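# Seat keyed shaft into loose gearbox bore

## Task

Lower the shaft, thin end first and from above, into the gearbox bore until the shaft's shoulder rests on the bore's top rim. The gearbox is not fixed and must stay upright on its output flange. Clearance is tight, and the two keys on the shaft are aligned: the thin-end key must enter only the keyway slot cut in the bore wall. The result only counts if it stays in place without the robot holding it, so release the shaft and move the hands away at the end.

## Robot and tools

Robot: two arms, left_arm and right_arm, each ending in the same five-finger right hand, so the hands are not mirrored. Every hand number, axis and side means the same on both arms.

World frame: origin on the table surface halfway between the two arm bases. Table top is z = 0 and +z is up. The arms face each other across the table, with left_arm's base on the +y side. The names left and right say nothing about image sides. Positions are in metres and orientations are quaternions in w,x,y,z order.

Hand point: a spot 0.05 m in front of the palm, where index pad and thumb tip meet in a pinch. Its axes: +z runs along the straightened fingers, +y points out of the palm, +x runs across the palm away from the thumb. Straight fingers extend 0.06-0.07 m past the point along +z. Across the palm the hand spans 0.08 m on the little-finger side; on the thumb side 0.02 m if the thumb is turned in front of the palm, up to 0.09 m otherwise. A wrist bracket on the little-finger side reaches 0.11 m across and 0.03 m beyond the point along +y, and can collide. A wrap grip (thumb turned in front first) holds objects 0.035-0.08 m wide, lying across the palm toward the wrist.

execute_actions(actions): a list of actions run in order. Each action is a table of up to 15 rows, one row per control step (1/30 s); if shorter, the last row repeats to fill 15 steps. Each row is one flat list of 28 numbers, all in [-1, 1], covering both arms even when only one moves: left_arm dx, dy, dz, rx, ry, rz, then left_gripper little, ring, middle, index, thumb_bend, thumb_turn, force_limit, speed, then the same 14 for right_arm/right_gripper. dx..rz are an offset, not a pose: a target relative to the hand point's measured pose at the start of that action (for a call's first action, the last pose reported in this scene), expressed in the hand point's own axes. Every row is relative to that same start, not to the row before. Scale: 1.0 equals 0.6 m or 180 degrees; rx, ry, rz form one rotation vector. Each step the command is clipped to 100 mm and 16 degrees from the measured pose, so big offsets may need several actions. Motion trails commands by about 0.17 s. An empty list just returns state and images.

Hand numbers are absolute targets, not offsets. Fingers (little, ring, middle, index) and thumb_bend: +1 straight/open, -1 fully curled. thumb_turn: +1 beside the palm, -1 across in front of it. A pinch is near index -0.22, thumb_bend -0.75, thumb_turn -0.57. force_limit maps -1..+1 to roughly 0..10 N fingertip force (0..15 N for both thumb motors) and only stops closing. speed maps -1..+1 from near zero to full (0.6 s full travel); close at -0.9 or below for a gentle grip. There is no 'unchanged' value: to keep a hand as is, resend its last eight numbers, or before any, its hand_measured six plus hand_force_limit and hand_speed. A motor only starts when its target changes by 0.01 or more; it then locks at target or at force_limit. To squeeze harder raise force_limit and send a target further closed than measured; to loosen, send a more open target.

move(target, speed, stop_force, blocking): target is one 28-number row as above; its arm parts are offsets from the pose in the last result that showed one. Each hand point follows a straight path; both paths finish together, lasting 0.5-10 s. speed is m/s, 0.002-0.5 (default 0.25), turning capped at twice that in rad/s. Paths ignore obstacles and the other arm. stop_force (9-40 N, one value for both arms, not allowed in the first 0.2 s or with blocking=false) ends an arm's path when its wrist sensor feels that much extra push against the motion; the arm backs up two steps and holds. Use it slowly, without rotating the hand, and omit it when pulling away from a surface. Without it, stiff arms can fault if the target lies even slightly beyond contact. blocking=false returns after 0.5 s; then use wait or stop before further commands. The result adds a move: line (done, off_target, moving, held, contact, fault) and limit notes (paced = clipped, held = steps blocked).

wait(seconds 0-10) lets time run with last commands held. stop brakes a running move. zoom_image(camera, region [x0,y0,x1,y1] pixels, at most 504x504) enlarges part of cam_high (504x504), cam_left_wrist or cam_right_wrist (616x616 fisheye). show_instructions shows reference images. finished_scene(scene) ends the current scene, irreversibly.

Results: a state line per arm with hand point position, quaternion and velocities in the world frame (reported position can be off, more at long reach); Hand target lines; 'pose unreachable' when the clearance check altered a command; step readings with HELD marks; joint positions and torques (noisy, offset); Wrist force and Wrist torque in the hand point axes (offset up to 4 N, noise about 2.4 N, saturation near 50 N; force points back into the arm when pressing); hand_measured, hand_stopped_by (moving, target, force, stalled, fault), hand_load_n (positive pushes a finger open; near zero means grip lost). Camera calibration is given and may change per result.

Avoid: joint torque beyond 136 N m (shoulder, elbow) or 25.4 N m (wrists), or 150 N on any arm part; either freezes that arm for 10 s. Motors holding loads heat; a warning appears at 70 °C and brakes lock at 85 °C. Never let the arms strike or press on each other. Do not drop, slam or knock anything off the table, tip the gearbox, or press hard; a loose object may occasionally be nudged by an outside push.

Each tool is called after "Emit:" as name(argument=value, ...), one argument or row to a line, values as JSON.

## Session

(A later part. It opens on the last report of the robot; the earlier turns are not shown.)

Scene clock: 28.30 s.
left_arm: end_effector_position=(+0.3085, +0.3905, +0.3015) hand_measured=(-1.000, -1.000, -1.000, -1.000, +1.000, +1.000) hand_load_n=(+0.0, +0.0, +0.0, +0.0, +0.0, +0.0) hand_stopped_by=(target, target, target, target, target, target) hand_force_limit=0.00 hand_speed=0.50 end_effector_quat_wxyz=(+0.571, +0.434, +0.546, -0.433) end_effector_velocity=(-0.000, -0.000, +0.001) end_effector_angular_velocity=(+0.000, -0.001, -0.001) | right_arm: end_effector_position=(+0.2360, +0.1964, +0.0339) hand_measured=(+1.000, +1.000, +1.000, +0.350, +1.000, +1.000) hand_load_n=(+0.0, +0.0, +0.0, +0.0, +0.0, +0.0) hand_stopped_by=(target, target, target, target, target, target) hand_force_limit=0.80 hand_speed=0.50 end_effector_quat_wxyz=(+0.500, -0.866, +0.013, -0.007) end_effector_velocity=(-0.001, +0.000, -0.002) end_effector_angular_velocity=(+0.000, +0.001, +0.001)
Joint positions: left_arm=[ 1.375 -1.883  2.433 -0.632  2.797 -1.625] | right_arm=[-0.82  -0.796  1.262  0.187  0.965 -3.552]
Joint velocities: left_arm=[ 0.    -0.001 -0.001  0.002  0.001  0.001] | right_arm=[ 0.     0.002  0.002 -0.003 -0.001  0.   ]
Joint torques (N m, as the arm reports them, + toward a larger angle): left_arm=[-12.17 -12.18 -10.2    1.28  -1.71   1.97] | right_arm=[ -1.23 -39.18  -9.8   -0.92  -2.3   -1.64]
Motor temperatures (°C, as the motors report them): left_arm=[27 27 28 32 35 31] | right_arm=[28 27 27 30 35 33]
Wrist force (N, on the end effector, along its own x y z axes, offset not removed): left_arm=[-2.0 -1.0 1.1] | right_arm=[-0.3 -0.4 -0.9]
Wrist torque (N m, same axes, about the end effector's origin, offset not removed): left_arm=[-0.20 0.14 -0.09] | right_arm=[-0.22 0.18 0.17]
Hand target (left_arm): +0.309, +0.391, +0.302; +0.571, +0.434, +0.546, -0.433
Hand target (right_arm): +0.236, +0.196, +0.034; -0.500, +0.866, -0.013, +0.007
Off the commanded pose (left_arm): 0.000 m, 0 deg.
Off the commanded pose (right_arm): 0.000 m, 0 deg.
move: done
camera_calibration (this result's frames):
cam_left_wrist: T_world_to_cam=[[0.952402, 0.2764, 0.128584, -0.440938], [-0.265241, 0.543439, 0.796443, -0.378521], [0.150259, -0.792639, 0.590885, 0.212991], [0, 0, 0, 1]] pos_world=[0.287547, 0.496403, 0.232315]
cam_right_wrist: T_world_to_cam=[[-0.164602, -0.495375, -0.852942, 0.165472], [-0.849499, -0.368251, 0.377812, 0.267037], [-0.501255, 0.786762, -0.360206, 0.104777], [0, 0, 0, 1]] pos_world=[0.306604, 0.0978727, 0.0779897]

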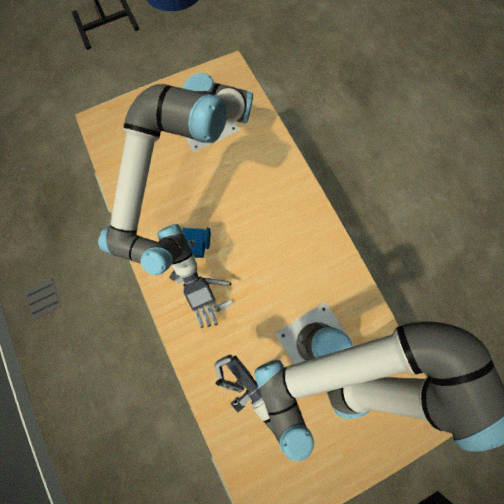

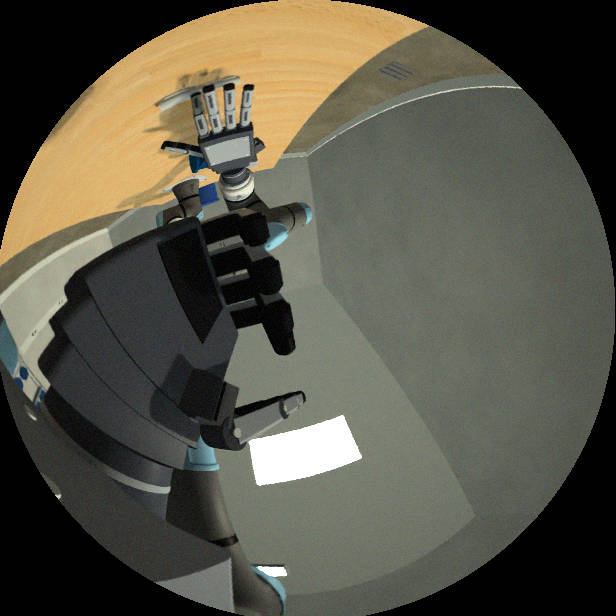

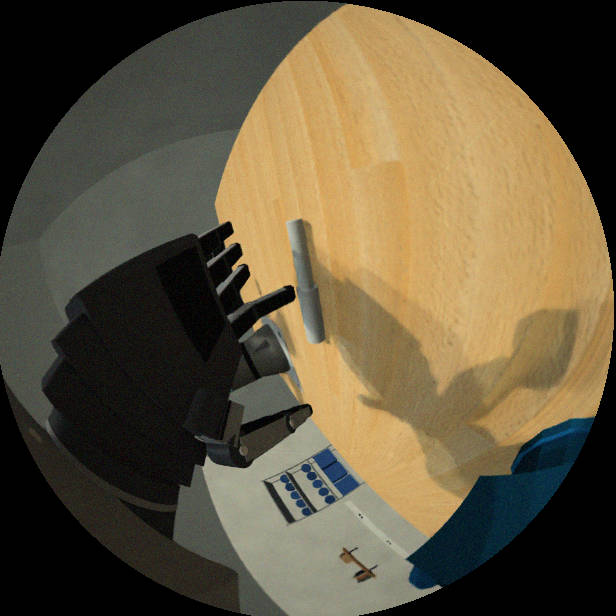

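Emit:
move(
  target=[0,0,0,0,0,0,-1,-1,-1,-1,1,1,0,0.5,-0.006,0.008,0.0046,0,0,0,1,1,1,0.35,1,1,0.8,0.5],
  speed=0.008,
  stop_force=9,
)

Emit:
zoom_image(
  camera="cam_right_wrist",
  region=[200,130,440,400],
)

Emit:
zoom_image(
  camera="cam_left_wrist",
  region=[130,50,290,180],
)

Scene clock: 29.27 s.
left_arm: end_effector_position=(+0.3085, +0.3905, +0.3015) hand_measured=(-1.000, -1.000, -1.000, -1.000, +1.000, +1.000) hand_load_n=(+0.0, +0.0, +0.0, +0.0, +0.0, +0.0) hand_stopped_by=(target, target, target, target, target, target) hand_force_limit=0.00 hand_speed=0.50 end_effector_quat_wxyz=(+0.571, +0.434, +0.546, -0.433) end_effector_velocity=(-0.001, +0.000, -0.000) end_effector_angular_velocity=(+0.000, +0.001, -0.001) | right_arm: end_effector_position=(+0.2336, +0.1965, +0.0303) hand_measured=(+1.000, +1.000, +1.000, +0.352, +1.000, +1.000) hand_load_n=(+0.0, +0.0, +0.0, +7.5, +0.0, +0.0) hand_stopped_by=(target, target, target, target, target, target) hand_force_limit=0.80 hand_speed=0.50 end_effector_quat_wxyz=(+0.500, -0.866, +0.013, -0.007) end_effector_velocity=(+0.002, -0.000, +0.002) end_effector_angular_velocity=(-0.001, -0.003, -0.000)
Joint positions: left_arm=[ 1.375 -1.883  2.433 -0.632  2.797 -1.625] | right_arm=[-0.816 -0.795  1.27   0.178  0.967 -3.55 ]
Joint velocities: left_arm=[ 0.    -0.001  0.002  0.     0.001  0.   ] | right_arm=[-0.001 -0.001 -0.004  0.005  0.001 -0.003]
Joint torques (N m, as the arm reports them, + toward a larger angle): left_arm=[-12.33 -12.03 -10.06   1.28  -1.68   2.04] | right_arm=[-14.   -42.73 -21.82   4.46  -2.55  -1.86]
Motor temperatures (°C, as the motors report them): left_arm=[27 27 28 32 35 31] | right_arm=[28 27 27 30 35 33]
Wrist force (N, on the end effector, along its own x y z axes, offset not removed): left_arm=[-3.5 -3.9 0.6] | right_arm=[0.9 -14.9 -1.6]
Wrist torque (N m, same axes, about the end effector's origin, offset not removed): left_arm=[-0.47 0.32 -0.61] | right_arm=[0.13 0.42 0.12]
Hand target (left_arm): +0.309, +0.391, +0.302; +0.571, +0.434, +0.546, -0.433
Hand target (right_arm): +0.234, +0.196, +0.031; -0.500, +0.866, -0.013, +0.008
Off the commanded pose (left_arm): 0.000 m, 0 deg.
Off the commanded pose (right_arm): 0.002 m, 0 deg.
move: contact (right_arm)
camera_calibration (this result's frames):
cam_left_wrist: T_world_to_cam=[[0.952402, 0.2764, 0.128584, -0.440938], [-0.265241, 0.543439, 0.796443, -0.378521], [0.150259, -0.792639, 0.590885, 0.212991], [0, 0, 0, 1]] pos_world=[0.287547, 0.496403, 0.232315]
cam_right_wrist: T_world_to_cam=[[-0.16464, -0.495599, -0.852804, 0.162164], [-0.849437, -0.368222, 0.377979, 0.266323], [-0.501348, 0.786634, -0.360357, 0.102249], [0, 0, 0, 1]] pos_world=[0.304186, 0.0980017, 0.0744755]

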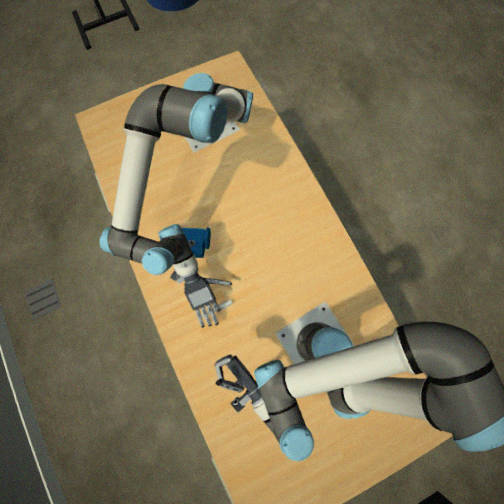

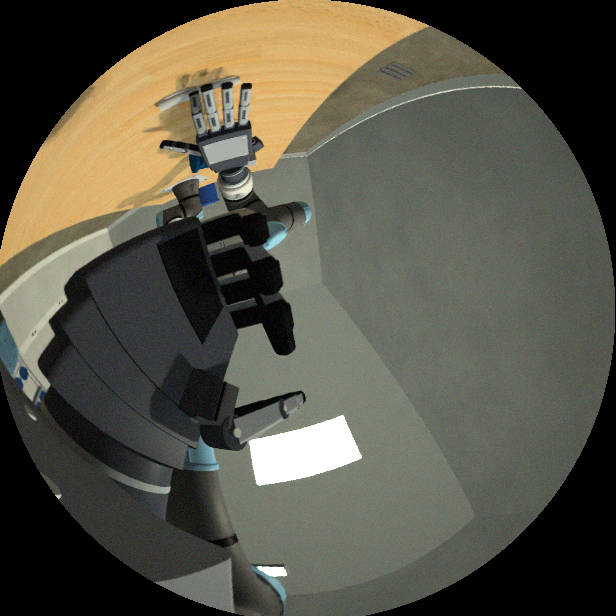

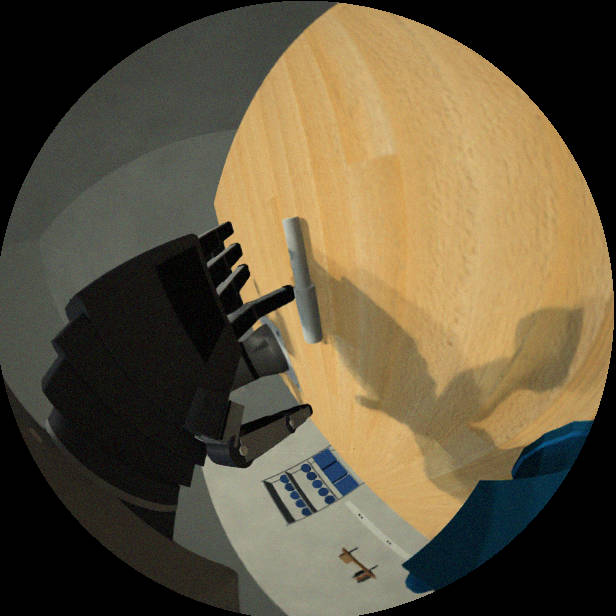

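Region (200, 130, 440, 400) of cam_right_wrist's 616x616 image, scaled by 1.867, with more detail than that image has.

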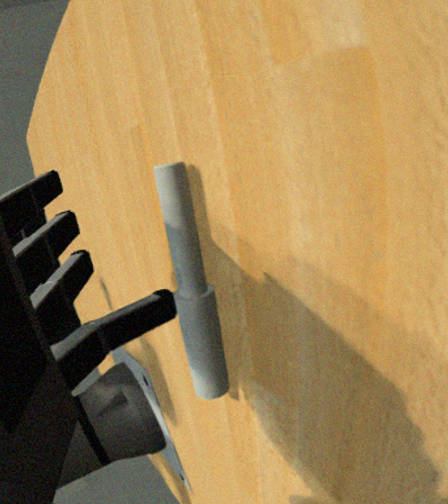

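Region (130, 50, 290, 180) of cam_left_wrist's 616x616 image, scaled by 3.150, with more detail than that image has; it fills the top 410 rows of this view, and the rest is white.

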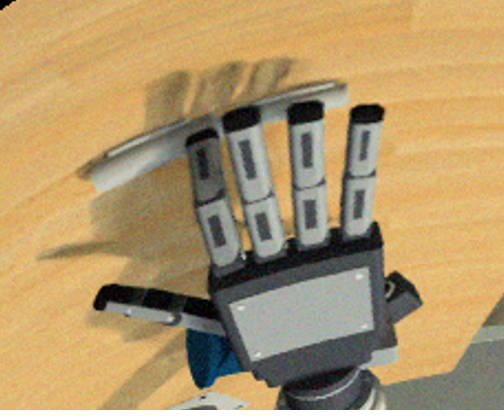

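Emit:
move(
  target=[0,0,0,0,0,0,-1,-1,-1,-1,1,1,0,0.5,0,0.0125,-0.0165,0,0,0,1,1,1,0.35,1,1,0.8,0.5],
  speed=0.015,
)

Emit:
zoom_image(
  camera="cam_right_wrist",
  region=[200,130,440,400],
)

Emit:
zoom_image(
  camera="cam_left_wrist",
  region=[130,50,290,180],
)

Scene clock: 30.67 s.
left_arm: end_effector_position=(+0.3085, +0.3905, +0.3015) hand_measured=(-1.000, -1.000, -1.000, -1.000, +1.000, +1.000) hand_load_n=(+0.0, +0.0, +0.0, +0.0, +0.0, +0.0) hand_stopped_by=(target, target, target, target, target, target) hand_force_limit=0.00 hand_speed=0.50 end_effector_quat_wxyz=(+0.571, +0.434, +0.546, -0.433) end_effector_velocity=(+0.000, +0.000, +0.000) end_effector_angular_velocity=(+0.000, -0.000, +0.000) | right_arm: end_effector_position=(+0.2333, +0.1842, +0.0288) hand_measured=(+1.000, +1.000, +1.000, +0.410, +1.000, +1.000) hand_load_n=(+0.0, +0.0, +0.0, +21.5, +0.0, +0.0) hand_stopped_by=(target, target, target, target, target, target) hand_force_limit=0.80 hand_speed=0.50 end_effector_quat_wxyz=(+0.500, -0.866, +0.013, -0.007) end_effector_velocity=(-0.000, -0.000, +0.000) end_effector_angular_velocity=(+0.001, -0.000, +0.001)
Joint positions: left_arm=[ 1.375 -1.883  2.433 -0.632  2.797 -1.625] | right_arm=[-0.83  -0.816  1.314  0.16   0.956 -3.561]
Joint velocities: left_arm=[ 0.001  0.001 -0.001  0.     0.001  0.001] | right_arm=[-0.    -0.001  0.002 -0.001 -0.001 -0.   ]
Joint torques (N m, as the arm reports them, + toward a larger angle): left_arm=[-11.84 -12.24  -9.6    1.21  -1.83   2.05] | right_arm=[-10.23 -23.2   14.52   5.93  -1.04  -2.48]
Motor temperatures (°C, as the motors report them): left_arm=[27 27 28 32 35 31] | right_arm=[28 27 27 30 35 33]
Wrist force (N, on the end effector, along its own x y z axes, offset not removed): left_arm=[-2.5 2.9 1.5] | right_arm=[10.9 -37.7 -12.1]
Wrist torque (N m, same axes, about the end effector's origin, offset not removed): left_arm=[0.40 0.30 -0.08] | right_arm=[1.66 -0.04 0.61]
Hand target (left_arm): +0.309, +0.391, +0.302; +0.571, +0.434, +0.546, -0.433
Hand target (right_arm): +0.233, +0.184, +0.029; -0.500, +0.866, -0.013, +0.007
Off the commanded pose (left_arm): 0.000 m, 0 deg.
Off the commanded pose (right_arm): 0.000 m, 0 deg.
move: done
camera_calibration (this result's frames):
cam_left_wrist: T_world_to_cam=[[0.952402, 0.2764, 0.128584, -0.440938], [-0.265241, 0.543439, 0.796443, -0.378521], [0.150259, -0.792639, 0.590885, 0.212991], [0, 0, 0, 1]] pos_world=[0.287547, 0.496403, 0.232315]
cam_right_wrist: T_world_to_cam=[[-0.16466, -0.495586, -0.852808, 0.154705], [-0.849449, -0.368197, 0.377979, 0.262096], [-0.501322, 0.786655, -0.360348, 0.11117], [0, 0, 0, 1]] pos_world=[0.303843, 0.0857201, 0.0729266]

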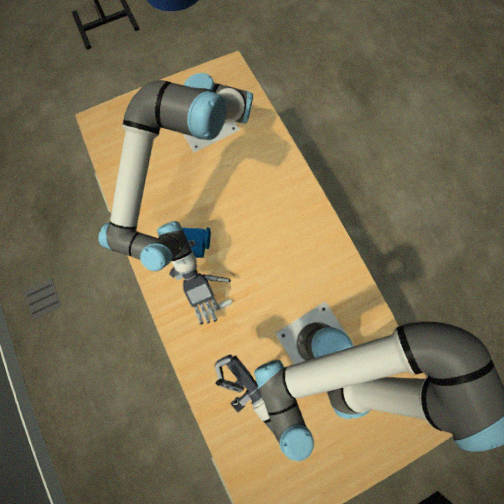

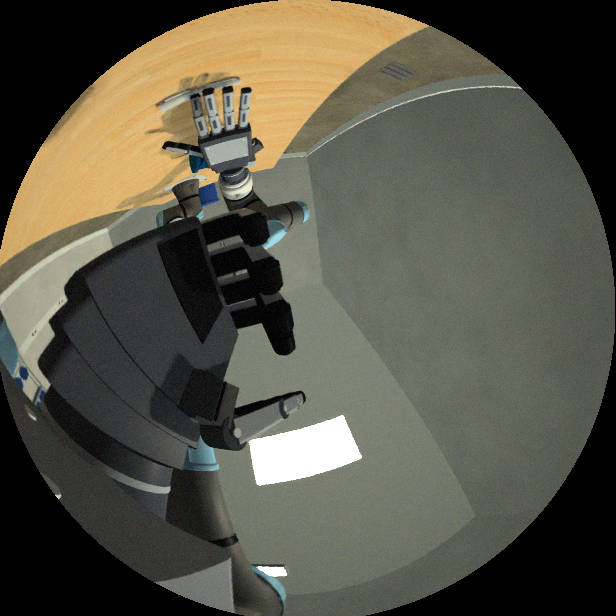

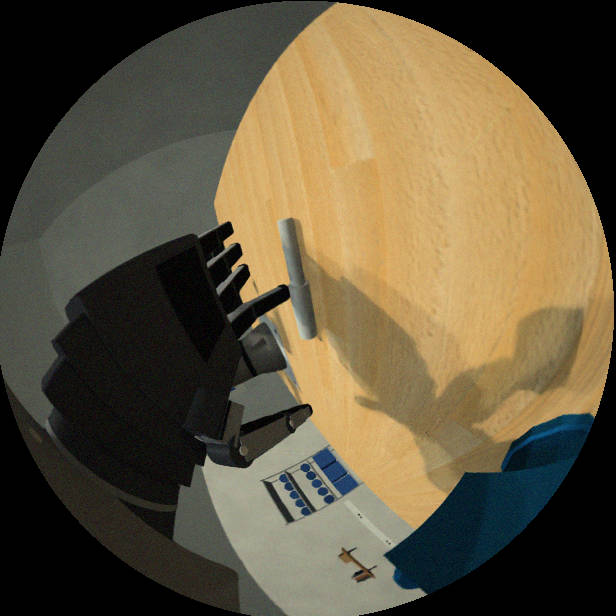

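Region (200, 130, 440, 400) of cam_right_wrist's 616x616 image, scaled by 1.867, with more detail than that image has.

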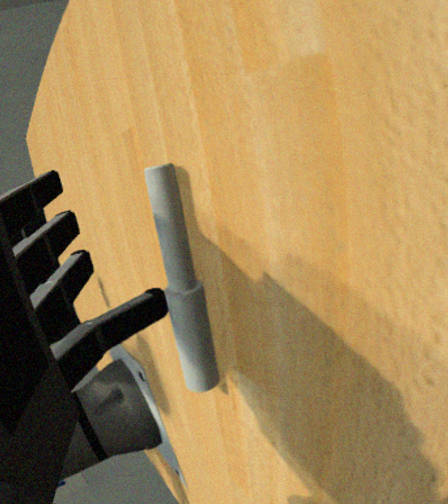

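Region (130, 50, 290, 180) of cam_left_wrist's 616x616 image, scaled by 3.150, with more detail than that image has; it fills the top 410 rows of this view, and the rest is white.

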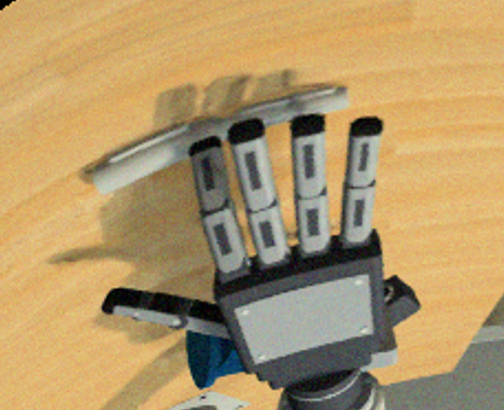

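Emit:
move(
  target=[0,0,0,0,0,0,-1,-1,-1,-1,1,1,0,0.5,0,0.0052,-0.0124,0,0,0,1,1,1,0.35,1,1,0.8,0.5],
  speed=0.015,
)

Emit:
zoom_image(
  camera="cam_right_wrist",
  region=[200,130,440,400],
)

Emit:
zoom_image(
  camera="cam_left_wrist",
  region=[130,50,290,180],
)

Scene clock: 31.60 s.
left_arm: end_effector_position=(+0.3085, +0.3905, +0.3015) hand_measured=(-1.000, -1.000, -1.000, -1.000, +1.000, +1.000) hand_load_n=(+0.0, +0.0, +0.0, +0.0, +0.0, +0.0) hand_stopped_by=(target, target, target, target, target, target) hand_force_limit=0.00 hand_speed=0.50 end_effector_quat_wxyz=(+0.571, +0.434, +0.546, -0.433) end_effector_velocity=(-0.000, +0.000, +0.000) end_effector_angular_velocity=(+0.000, -0.003, +0.001) | right_arm: end_effector_position=(+0.2330, +0.1763, +0.0298) hand_measured=(+1.000, +1.000, +1.000, +0.410, +1.000, +1.000) hand_load_n=(+0.0, +0.0, +0.0, +18.0, +0.0, +0.0) hand_stopped_by=(target, target, target, target, target, target) hand_force_limit=0.80 hand_speed=0.50 end_effector_quat_wxyz=(+0.500, -0.866, +0.013, -0.007) end_effector_velocity=(-0.000, -0.001, -0.000) end_effector_angular_velocity=(-0.000, -0.001, -0.001)
Joint positions: left_arm=[ 1.375 -1.883  2.433 -0.632  2.797 -1.625] | right_arm=[-0.84  -0.831  1.34   0.154  0.949 -3.568]
Joint velocities: left_arm=[ 0.    -0.002  0.001  0.    -0.     0.002] | right_arm=[-0.001 -0.002  0.005 -0.002  0.    -0.001]
Joint torques (N m, as the arm reports them, + toward a larger angle): left_arm=[-13.21 -12.31  -9.4    1.11  -1.64   2.02] | right_arm=[ -6.19 -22.83  14.6    5.66  -1.87  -2.23]
Motor temperatures (°C, as the motors report them): left_arm=[27 27 28 32 35 31] | right_arm=[28 27 27 30 35 33]
Wrist force (N, on the end effector, along its own x y z axes, offset not removed): left_arm=[-5.7 0.1 0.1] | right_arm=[11.0 -33.5 -13.7]
Wrist torque (N m, same axes, about the end effector's origin, offset not removed): left_arm=[0.19 0.59 -0.24] | right_arm=[2.13 0.58 0.47]
Hand target (left_arm): +0.309, +0.391, +0.302; +0.571, +0.434, +0.546, -0.433
Hand target (right_arm): +0.233, +0.176, +0.030; -0.500, +0.866, -0.013, +0.007
Off the commanded pose (left_arm): 0.000 m, 0 deg.
Off the commanded pose (right_arm): 0.000 m, 0 deg.
move: done
camera_calibration (this result's frames):
cam_left_wrist: T_world_to_cam=[[0.952402, 0.2764, 0.128584, -0.440938], [-0.265241, 0.543439, 0.796443, -0.378521], [0.150259, -0.792639, 0.590885, 0.212991], [0, 0, 0, 1]] pos_world=[0.287547, 0.496403, 0.232315]
cam_right_wrist: T_world_to_cam=[[-0.164692, -0.495598, -0.852795, 0.151601], [-0.849456, -0.368157, 0.378001, 0.258613], [-0.501299, 0.786666, -0.360356, 0.117641], [0, 0, 0, 1]] pos_world=[0.303622, 0.0777993, 0.0739212]

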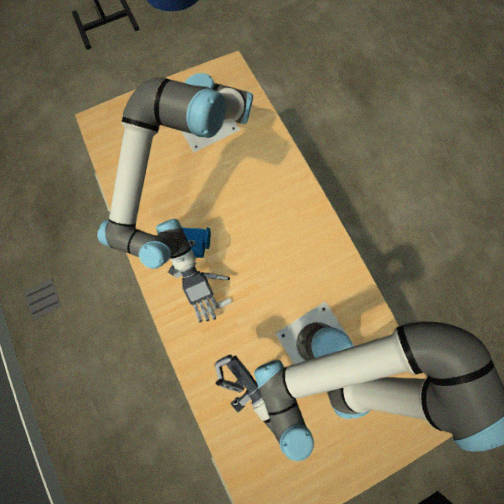

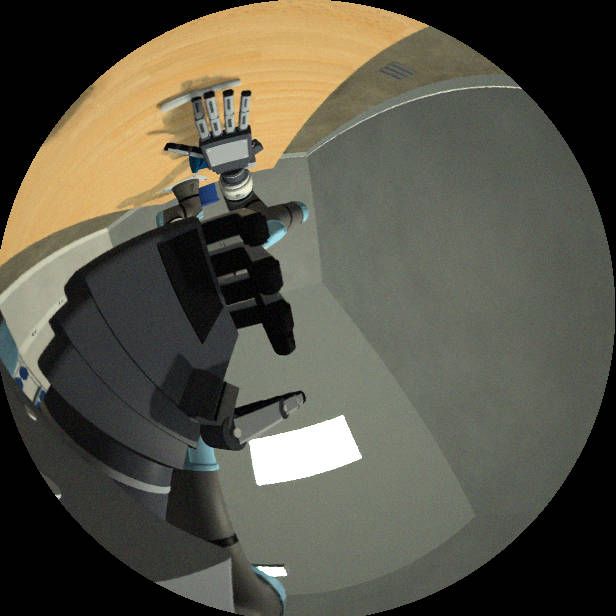

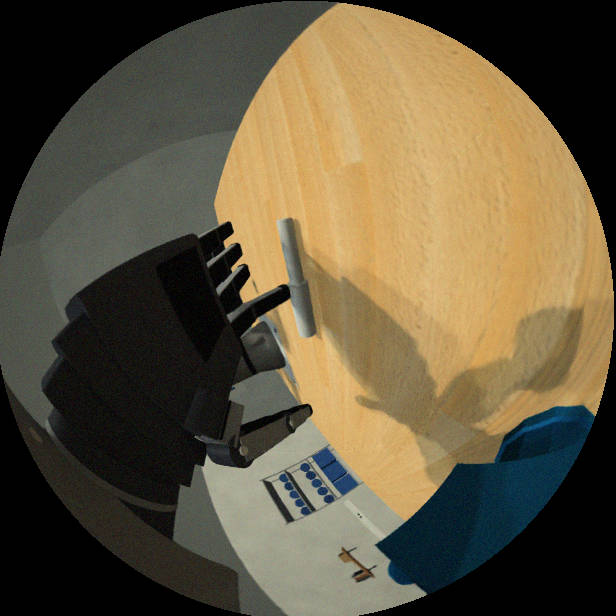

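Region (200, 130, 440, 400) of cam_right_wrist's 616x616 image, scaled by 1.867, with more detail than that image has.

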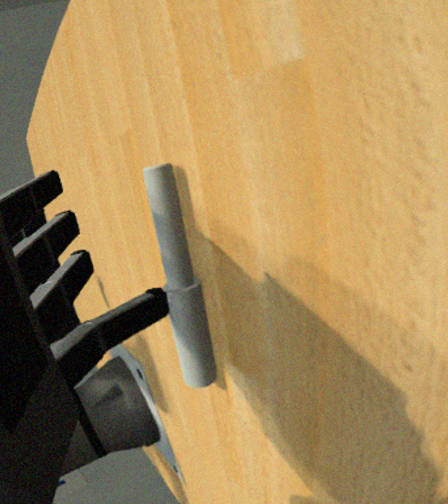

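Region (130, 50, 290, 180) of cam_left_wrist's 616x616 image, scaled by 3.150, with more detail than that image has; it fills the top 410 rows of this view, and the rest is white.

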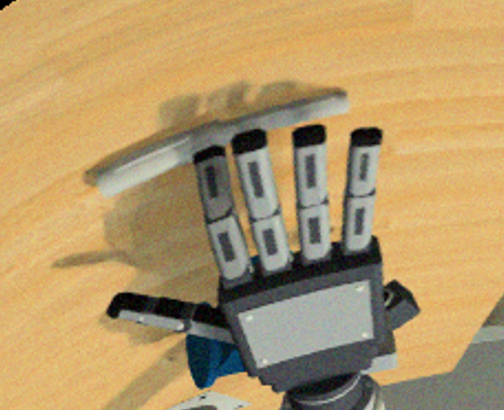

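Works (key ~35° above horizontal). Continue.

Emit:
move(
  target=[0,0,0,0,0,0,-1,-1,-1,-1,1,1,0,0.5,0,0.0078,-0.0147,0,0,0,1,1,1,0.35,1,1,0.8,0.5],
  speed=0.015,
)

Emit:
zoom_image(
  camera="cam_right_wrist",
  region=[200,130,440,400],
)

Emit:
zoom_image(
  camera="cam_left_wrist",
  region=[130,50,290,180],
)

Scene clock: 32.63 s.
left_arm: end_effector_position=(+0.3085, +0.3905, +0.3015) hand_measured=(-1.000, -1.000, -1.000, -1.000, +1.000, +1.000) hand_load_n=(+0.0, +0.0, +0.0, +0.0, +0.0, +0.0) hand_stopped_by=(target, target, target, target, target, target) hand_force_limit=0.00 hand_speed=0.50 end_effector_quat_wxyz=(+0.571, +0.434, +0.546, -0.433) end_effector_velocity=(+0.000, -0.000, +0.001) end_effector_angular_velocity=(-0.000, -0.001, -0.000) | right_arm: end_effector_position=(+0.2327, +0.1664, +0.0301) hand_measured=(+1.000, +1.000, +1.000, +0.408, +1.000, +1.000) hand_load_n=(+0.0, +0.0, +0.0, +8.5, +0.0, +0.0) hand_stopped_by=(target, target, target, target, target, target) hand_force_limit=0.80 hand_speed=0.50 end_effector_quat_wxyz=(+0.500, -0.866, +0.013, -0.007) end_effector_velocity=(-0.001, -0.002, -0.000) end_effector_angular_velocity=(-0.001, +0.001, +0.000)
Joint positions: left_arm=[ 1.375 -1.883  2.433 -0.632  2.797 -1.625] | right_arm=[-0.852 -0.849  1.372  0.144  0.939 -3.577]
Joint velocities: left_arm=[-0.001 -0.001 -0.001 -0.001 -0.    -0.001] | right_arm=[-0.002 -0.004  0.007 -0.001 -0.002 -0.001]
Joint torques (N m, as the arm reports them, + toward a larger angle): left_arm=[-12.51 -11.86  -9.62   1.2   -1.66   1.99] | right_arm=[ -3.7  -28.5    8.39   3.69  -3.8   -1.94]
Motor temperatures (°C, as the motors report them): left_arm=[27 27 28 32 35 31] | right_arm=[28 27 27 30 35 33]
Wrist force (N, on the end effector, along its own x y z axes, offset not removed): left_arm=[-2.9 3.3 2.8] | right_arm=[10.7 -27.9 -17.9]
Wrist torque (N m, same axes, about the end effector's origin, offset not removed): left_arm=[0.65 0.21 -0.27] | right_arm=[0.97 0.99 0.37]
Hand target (left_arm): +0.309, +0.391, +0.302; +0.571, +0.434, +0.546, -0.433
Hand target (right_arm): +0.233, +0.166, +0.030; -0.500, +0.866, -0.013, +0.007
Off the commanded pose (left_arm): 0.000 m, 0 deg.
Off the commanded pose (right_arm): 0.000 m, 0 deg.
move: done
camera_calibration (this result's frames):
cam_left_wrist: T_world_to_cam=[[0.952402, 0.2764, 0.128584, -0.440938], [-0.265242, 0.543439, 0.796443, -0.378521], [0.150259, -0.792639, 0.590885, 0.212991], [0, 0, 0, 1]] pos_world=[0.287547, 0.496403, 0.232315]
cam_right_wrist: T_world_to_cam=[[-0.16477, -0.49568, -0.852732, 0.146946], [-0.849429, -0.368111, 0.378108, 0.254591], [-0.50132, 0.786636, -0.360391, 0.125351], [0, 0, 0, 1]] pos_world=[0.30331, 0.0679496, 0.0742179]

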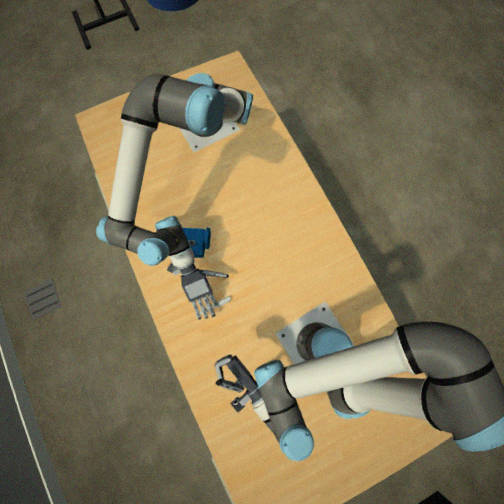

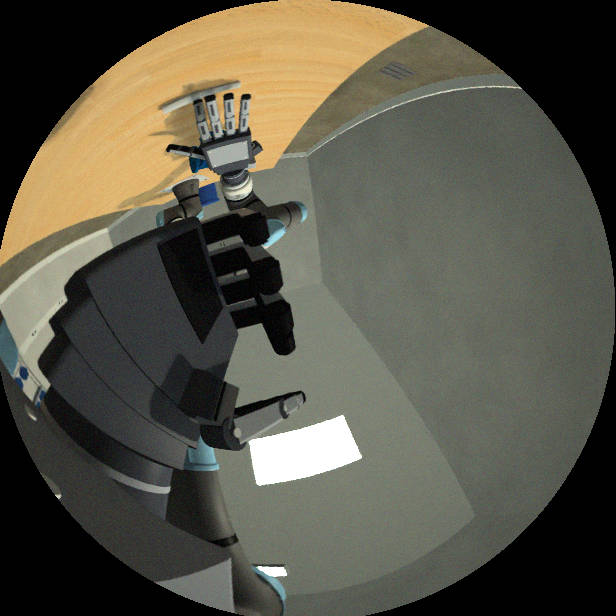

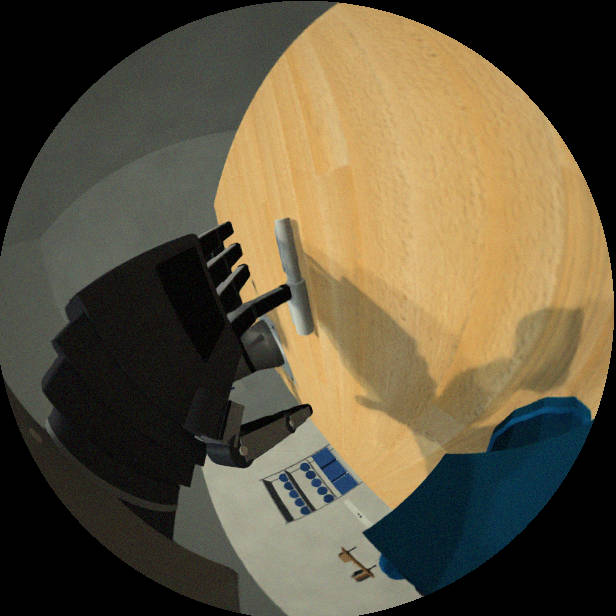

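Region (200, 130, 440, 400) of cam_right_wrist's 616x616 image, scaled by 1.867, with more detail than that image has.

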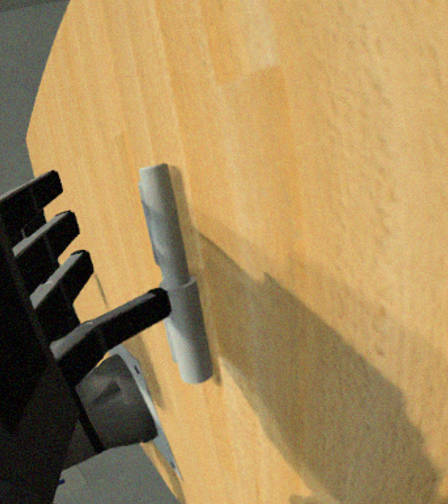

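Region (130, 50, 290, 180) of cam_left_wrist's 616x616 image, scaled by 3.150, with more detail than that image has; it fills the top 410 rows of this view, and the rest is white.

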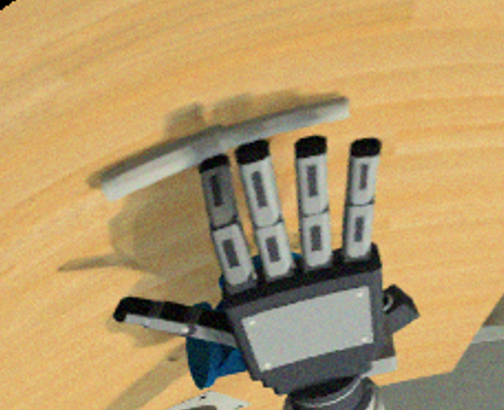

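Key ~65°. Once more.

Emit:
move(
  target=[0,0,0,0,0,0,-1,-1,-1,-1,1,1,0,0.5,0,0.009,-0.0141,0,0,0,1,1,1,0.35,1,1,0.8,0.5],
  speed=0.015,
)

Emit:
zoom_image(
  camera="cam_right_wrist",
  region=[200,130,440,400],
)

Scene clock: 33.63 s.
left_arm: end_effector_position=(+0.3085, +0.3905, +0.3015) hand_measured=(-1.000, -1.000, -1.000, -1.000, +1.000, +1.000) hand_load_n=(+0.0, +0.0, +0.0, +0.0, +0.0, +0.0) hand_stopped_by=(target, target, target, target, target, target) hand_force_limit=0.00 hand_speed=0.50 end_effector_quat_wxyz=(+0.571, +0.434, +0.546, -0.433) end_effector_velocity=(+0.001, -0.000, +0.000) end_effector_angular_velocity=(-0.000, +0.001, +0.000) | right_arm: end_effector_position=(+0.2324, +0.1566, +0.0296) hand_measured=(+1.000, +1.000, +1.000, +0.406, +1.000, +1.000) hand_load_n=(+0.0, +0.0, +0.0, +0.0, +0.0, +0.0) hand_stopped_by=(target, target, target, target, target, target) hand_force_limit=0.80 hand_speed=0.50 end_effector_quat_wxyz=(+0.500, -0.866, +0.013, -0.007) end_effector_velocity=(+0.000, -0.002, +0.000) end_effector_angular_velocity=(+0.001, -0.002, -0.001)
Joint positions: left_arm=[ 1.375 -1.883  2.433 -0.632  2.797 -1.625] | right_arm=[-0.864 -0.865  1.404  0.134  0.93  -3.586]
Joint velocities: left_arm=[ 0.     0.001 -0.001  0.    -0.    -0.   ] | right_arm=[-0.002 -0.004  0.006 -0.003 -0.001 -0.002]
Joint torques (N m, as the arm reports them, + toward a larger angle): left_arm=[-12.68 -12.14 -10.12   1.21  -1.69   1.98] | right_arm=[-14.35 -49.4   -9.03  -0.79  -3.38  -1.69]
Motor temperatures (°C, as the motors report them): left_arm=[27 27 28 32 35 31] | right_arm=[28 27 27 30 35 33]
Wrist force (N, on the end effector, along its own x y z axes, offset not removed): left_arm=[-4.9 1.9 2.2] | right_arm=[-0.8 -0.2 1.9]
Wrist torque (N m, same axes, about the end effector's origin, offset not removed): left_arm=[0.41 0.86 -0.12] | right_arm=[-0.21 0.20 0.32]
Hand target (left_arm): +0.309, +0.391, +0.302; +0.571, +0.434, +0.546, -0.433
Hand target (right_arm): +0.232, +0.156, +0.030; -0.500, +0.866, -0.013, +0.007
Off the commanded pose (left_arm): 0.000 m, 0 deg.
Off the commanded pose (right_arm): 0.000 m, 0 deg.
move: done
camera_calibration (this result's frames):
cam_left_wrist: T_world_to_cam=[[0.952402, 0.2764, 0.128584, -0.440938], [-0.265241, 0.543439, 0.796443, -0.378521], [0.150259, -0.792639, 0.590885, 0.212991], [0, 0, 0, 1]] pos_world=[0.287547, 0.496403, 0.232315]
cam_right_wrist: T_world_to_cam=[[-0.164798, -0.495721, -0.852703, 0.141604], [-0.849396, -0.368124, 0.378169, 0.250849], [-0.501367, 0.786604, -0.360397, 0.132803], [0, 0, 0, 1]] pos_world=[0.302989, 0.0580767, 0.0737446]

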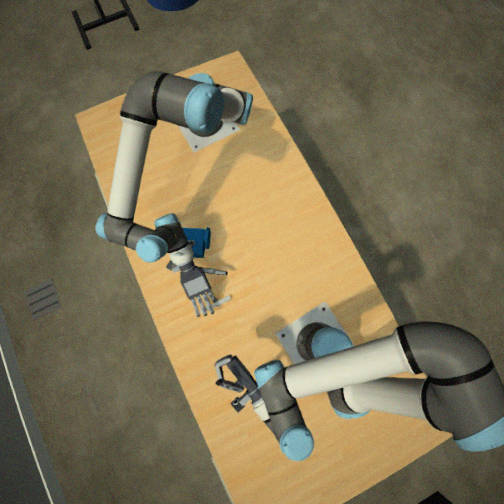

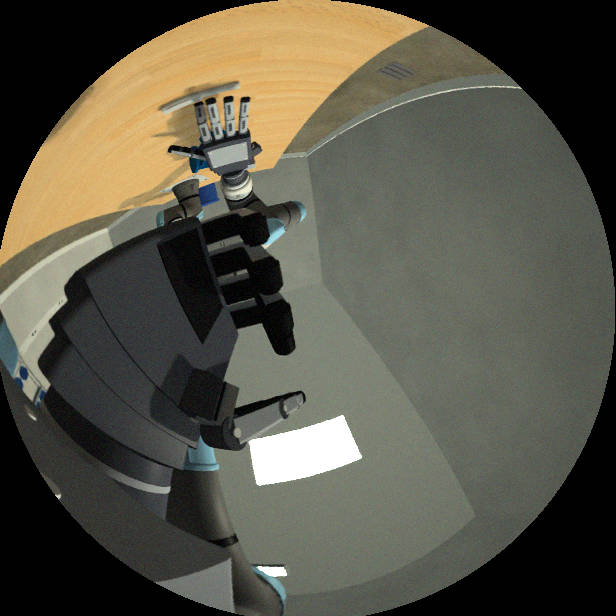

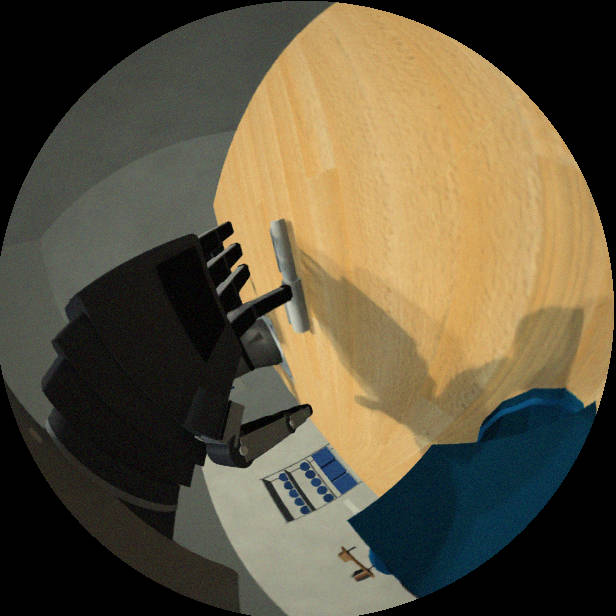

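Region (200, 130, 440, 400) of cam_right_wrist's 616x616 image, scaled by 1.867, with more detail than that image has.

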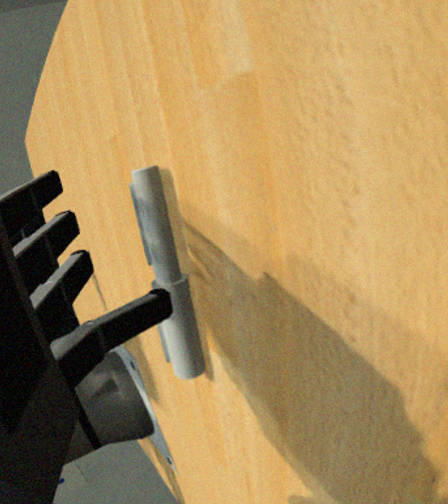

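Emit:
move(
  target=[0,0,0,0,0,0,-1,-1,-1,-1,1,1,0,0.5,-0.027,-0.043,-0.025,0,0,0,1,1,0.4,0.4,-0.75,-0.9,0.8,0.8],
  speed=0.08,
)

Emit:
move(
  target=[0,0,0,0,0,0,-1,-1,-1,-1,1,1,0,0.5,0,-0.0205,0.069,0,0.012,0,1,1,0.4,0.4,-0.75,-0.9,0.8,0.8],
  speed=0.08,
)

Emit:
zoom_image(
  camera="cam_right_wrist",
  region=[200,130,440,400],
)

Emit:
zoom_image(
  camera="cam_left_wrist",
  region=[130,50,290,180],
)

Scene clock: 35.20 s.
left_arm: end_effector_position=(+0.3085, +0.3905, +0.3015) hand_measured=(-1.000, -1.000, -1.000, -1.000, +1.000, +1.000) hand_load_n=(+0.0, +0.0, +0.0, +0.0, +0.0, +0.0) hand_stopped_by=(target, target, target, target, target, target) hand_force_limit=0.00 hand_speed=0.50 end_effector_quat_wxyz=(+0.571, +0.434, +0.546, -0.433) end_effector_velocity=(+0.000, -0.000, +0.001) end_effector_angular_velocity=(-0.000, -0.002, -0.000) | right_arm: end_effector_position=(+0.2162, +0.1569, +0.0594) hand_measured=(+1.000, +1.000, +0.400, +0.400, -0.750, -0.900) hand_load_n=(+0.0, +0.0, +0.0, +0.0, +0.0, +0.0) hand_stopped_by=(target, target, target, target, target, target) hand_force_limit=0.80 hand_speed=0.80 end_effector_quat_wxyz=(+0.500, -0.866, +0.013, -0.007) end_effector_velocity=(+0.000, +0.000, +0.000) end_effector_angular_velocity=(+0.001, -0.001, +0.000)
Joint positions: left_arm=[ 1.375 -1.883  2.433 -0.632  2.797 -1.625] | right_arm=[-0.842 -0.92   1.412  0.171  0.947 -3.569]
Joint velocities: left_arm=[ 0.    -0.    -0.    -0.002  0.    -0.   ] | right_arm=[ 0.    -0.    -0.001 -0.001  0.    -0.   ]
Joint torques (N m, as the arm reports them, + toward a larger angle): left_arm=[-12.17 -12.09 -10.19   1.24  -1.72   1.94] | right_arm=[ 12.57 -48.3   -8.75   2.     2.26   1.85]
Motor temperatures (°C, as the motors report them): left_arm=[27 27 28 32 35 31] | right_arm=[28 27 27 30 35 33]
Wrist force (N, on the end effector, along its own x y z axes, offset not removed): left_arm=[-4.2 2.3 0.1] | right_arm=[-2.0 -1.0 2.4]
Wrist torque (N m, same axes, about the end effector's origin, offset not removed): left_arm=[0.35 0.65 -0.39] | right_arm=[-0.38 0.38 0.03]
Hand target (left_arm): +0.309, +0.391, +0.302; +0.571, +0.434, +0.546, -0.433
Hand target (right_arm): +0.216, +0.157, +0.059; -0.500, +0.866, -0.013, +0.007
Off the commanded pose (left_arm): 0.000 m, 0 deg.
Off the commanded pose (right_arm): 0.000 m, 0 deg.
move: done
camera_calibration (this result's frames):
cam_left_wrist: T_world_to_cam=[[0.952402, 0.2764, 0.128584, -0.440938], [-0.265241, 0.543439, 0.796443, -0.378521], [0.150259, -0.792639, 0.590885, 0.212991], [0, 0, 0, 1]] pos_world=[0.287547, 0.496403, 0.232315]
cam_right_wrist: T_world_to_cam=[[-0.164786, -0.495745, -0.852692, 0.16454], [-0.8494, -0.368116, 0.378167, 0.225913], [-0.501364, 0.786593, -0.360425, 0.135116], [0, 0, 0, 1]] pos_world=[0.286746, 0.0584503, 0.103569]

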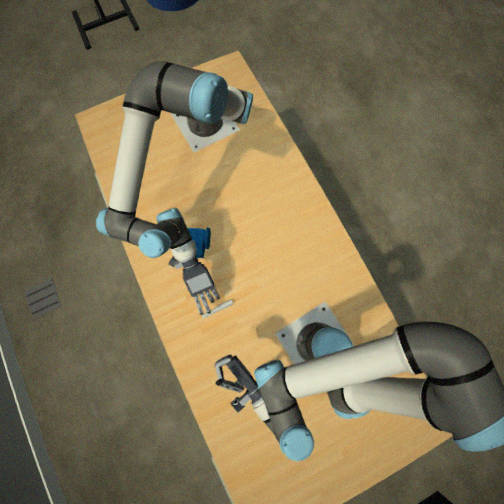

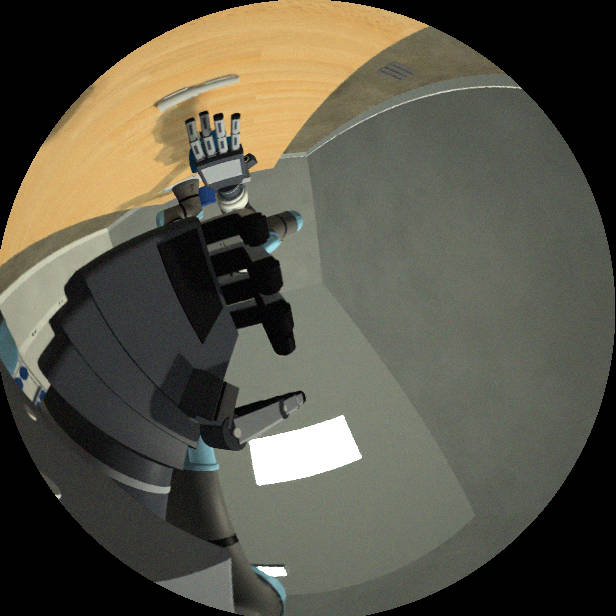

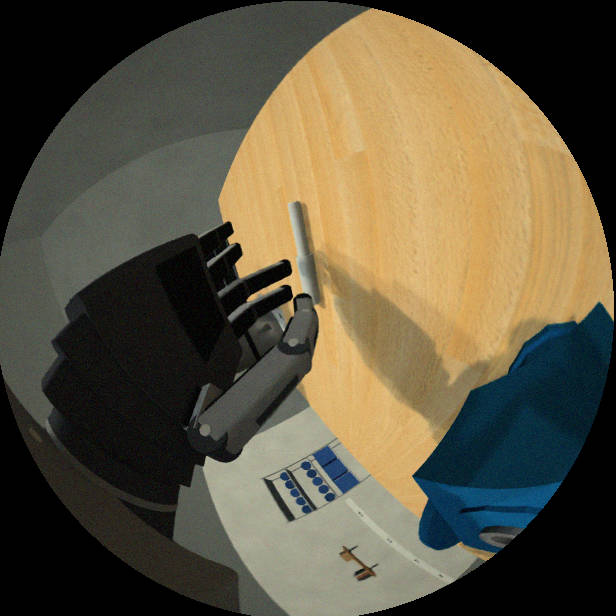

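Scene clock: 36.17 s.
left_arm: end_effector_position=(+0.3085, +0.3905, +0.3015) hand_measured=(-1.000, -1.000, -1.000, -1.000, +1.000, +1.000) hand_load_n=(+0.0, +0.0, +0.0, +0.0, +0.0, +0.0) hand_stopped_by=(target, target, target, target, target, target) hand_force_limit=0.00 hand_speed=0.50 end_effector_quat_wxyz=(+0.571, +0.434, +0.546, -0.433) end_effector_velocity=(+0.001, -0.000, +0.001) end_effector_angular_velocity=(-0.001, +0.000, -0.000) | right_arm: end_effector_position=(+0.2174, +0.1988, +0.0494) hand_measured=(+1.000, +1.000, +0.400, +0.400, -0.750, -0.900) hand_load_n=(+0.0, +0.0, +0.0, +0.0, +0.0, +0.0) hand_stopped_by=(target, target, target, target, target, target) hand_force_limit=0.80 hand_speed=0.80 end_effector_quat_wxyz=(+0.500, -0.866, +0.023, -0.024) end_effector_velocity=(+0.000, +0.001, -0.000) end_effector_angular_velocity=(-0.002, -0.000, -0.002)
Joint positions: left_arm=[ 1.375 -1.883  2.433 -0.632  2.797 -1.625] | right_arm=[-0.781 -0.848  1.305  0.164  1.03  -3.516]
Joint velocities: left_arm=[-0.     0.001 -0.003 -0.     0.    -0.002] | right_arm=[ 0.001  0.002 -0.004  0.002  0.003  0.001]
Joint torques (N m, as the arm reports them, + toward a larger angle): left_arm=[-12.38 -12.22  -9.71   1.24  -1.68   1.97] | right_arm=[ 11.43 -38.28 -29.46   1.75   2.43   2.06]
Motor temperatures (°C, as the motors report them): left_arm=[27 27 28 32 35 31] | right_arm=[28 27 27 30 35 33]
Wrist force (N, on the end effector, along its own x y z axes, offset not removed): left_arm=[-1.0 0.1 3.5] | right_arm=[-1.1 -3.1 2.1]
Wrist torque (N m, same axes, about the end effector's origin, offset not removed): left_arm=[-0.08 0.02 -0.01] | right_arm=[-0.67 0.24 0.01]
Hand target (left_arm): +0.309, +0.391, +0.302; +0.571, +0.434, +0.546, -0.433
Hand target (right_arm): +0.217, +0.199, +0.049; -0.500, +0.866, -0.023, +0.024
Off the commanded pose (left_arm): 0.000 m, 0 deg.
Off the commanded pose (right_arm): 0.000 m, 0 deg.
move: done
camera_calibration (this result's frames):
cam_left_wrist: T_world_to_cam=[[0.952402, 0.2764, 0.128584, -0.440938], [-0.265241, 0.543439, 0.796443, -0.378521], [0.150259, -0.792639, 0.590885, 0.212991], [0, 0, 0, 1]] pos_world=[0.287547, 0.496403, 0.232315]
cam_right_wrist: T_world_to_cam=[[-0.164756, -0.490874, -0.85551, 0.176127], [-0.86792, -0.339913, 0.362181, 0.245414], [-0.468584, 0.802186, -0.370036, 0.0894248], [0, 0, 0, 1]] pos_world=[0.283921, 0.0981403, 0.0948849]

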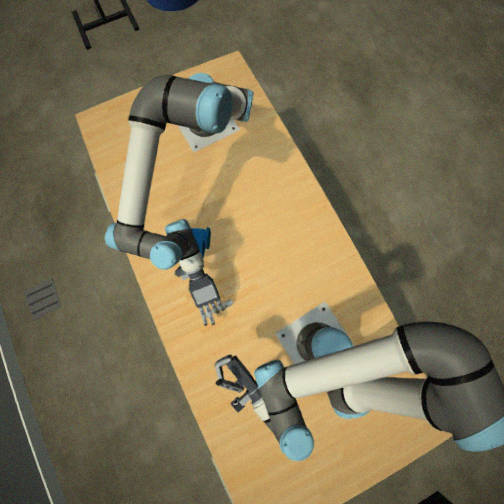

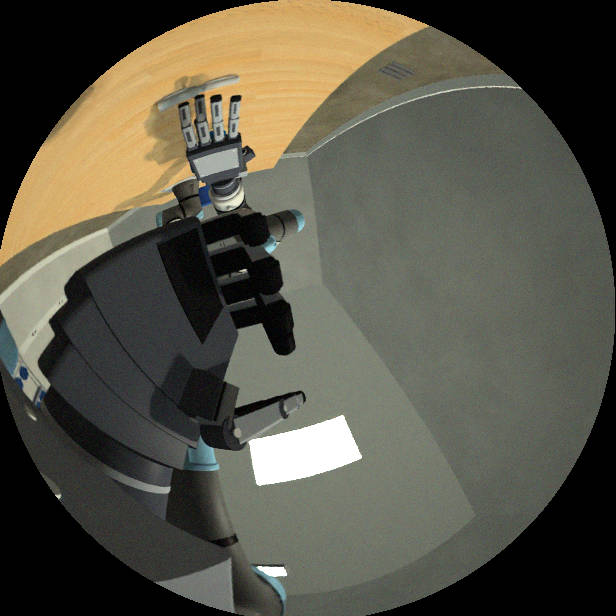

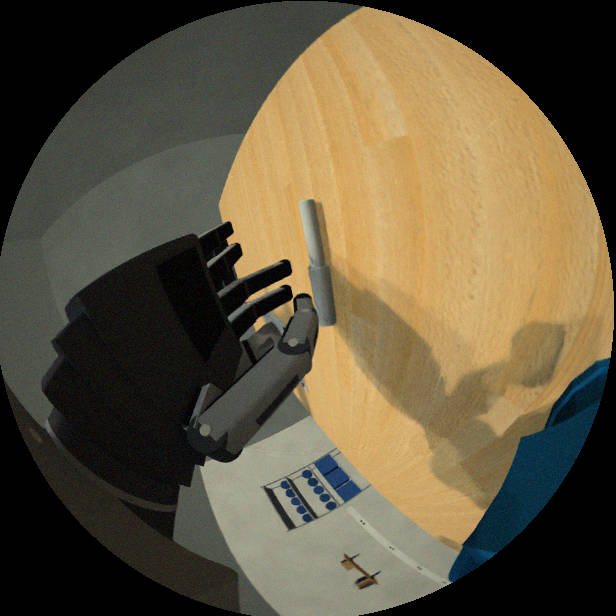

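Region (200, 130, 440, 400) of cam_right_wrist's 616x616 image, scaled by 1.867, with more detail than that image has.

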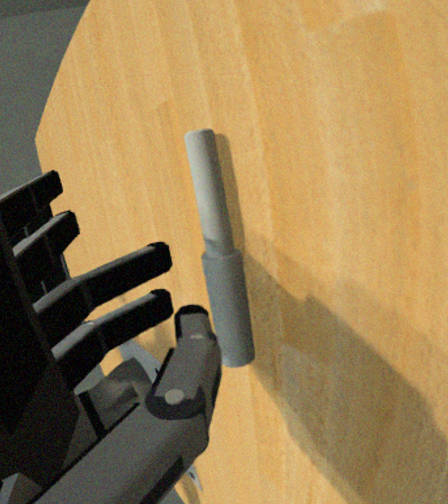

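Region (130, 50, 290, 180) of cam_left_wrist's 616x616 image, scaled by 3.150, with more detail than that image has; it fills the top 410 rows of this view, and the rest is white.

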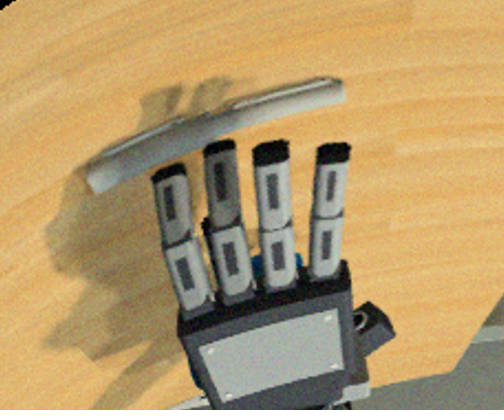

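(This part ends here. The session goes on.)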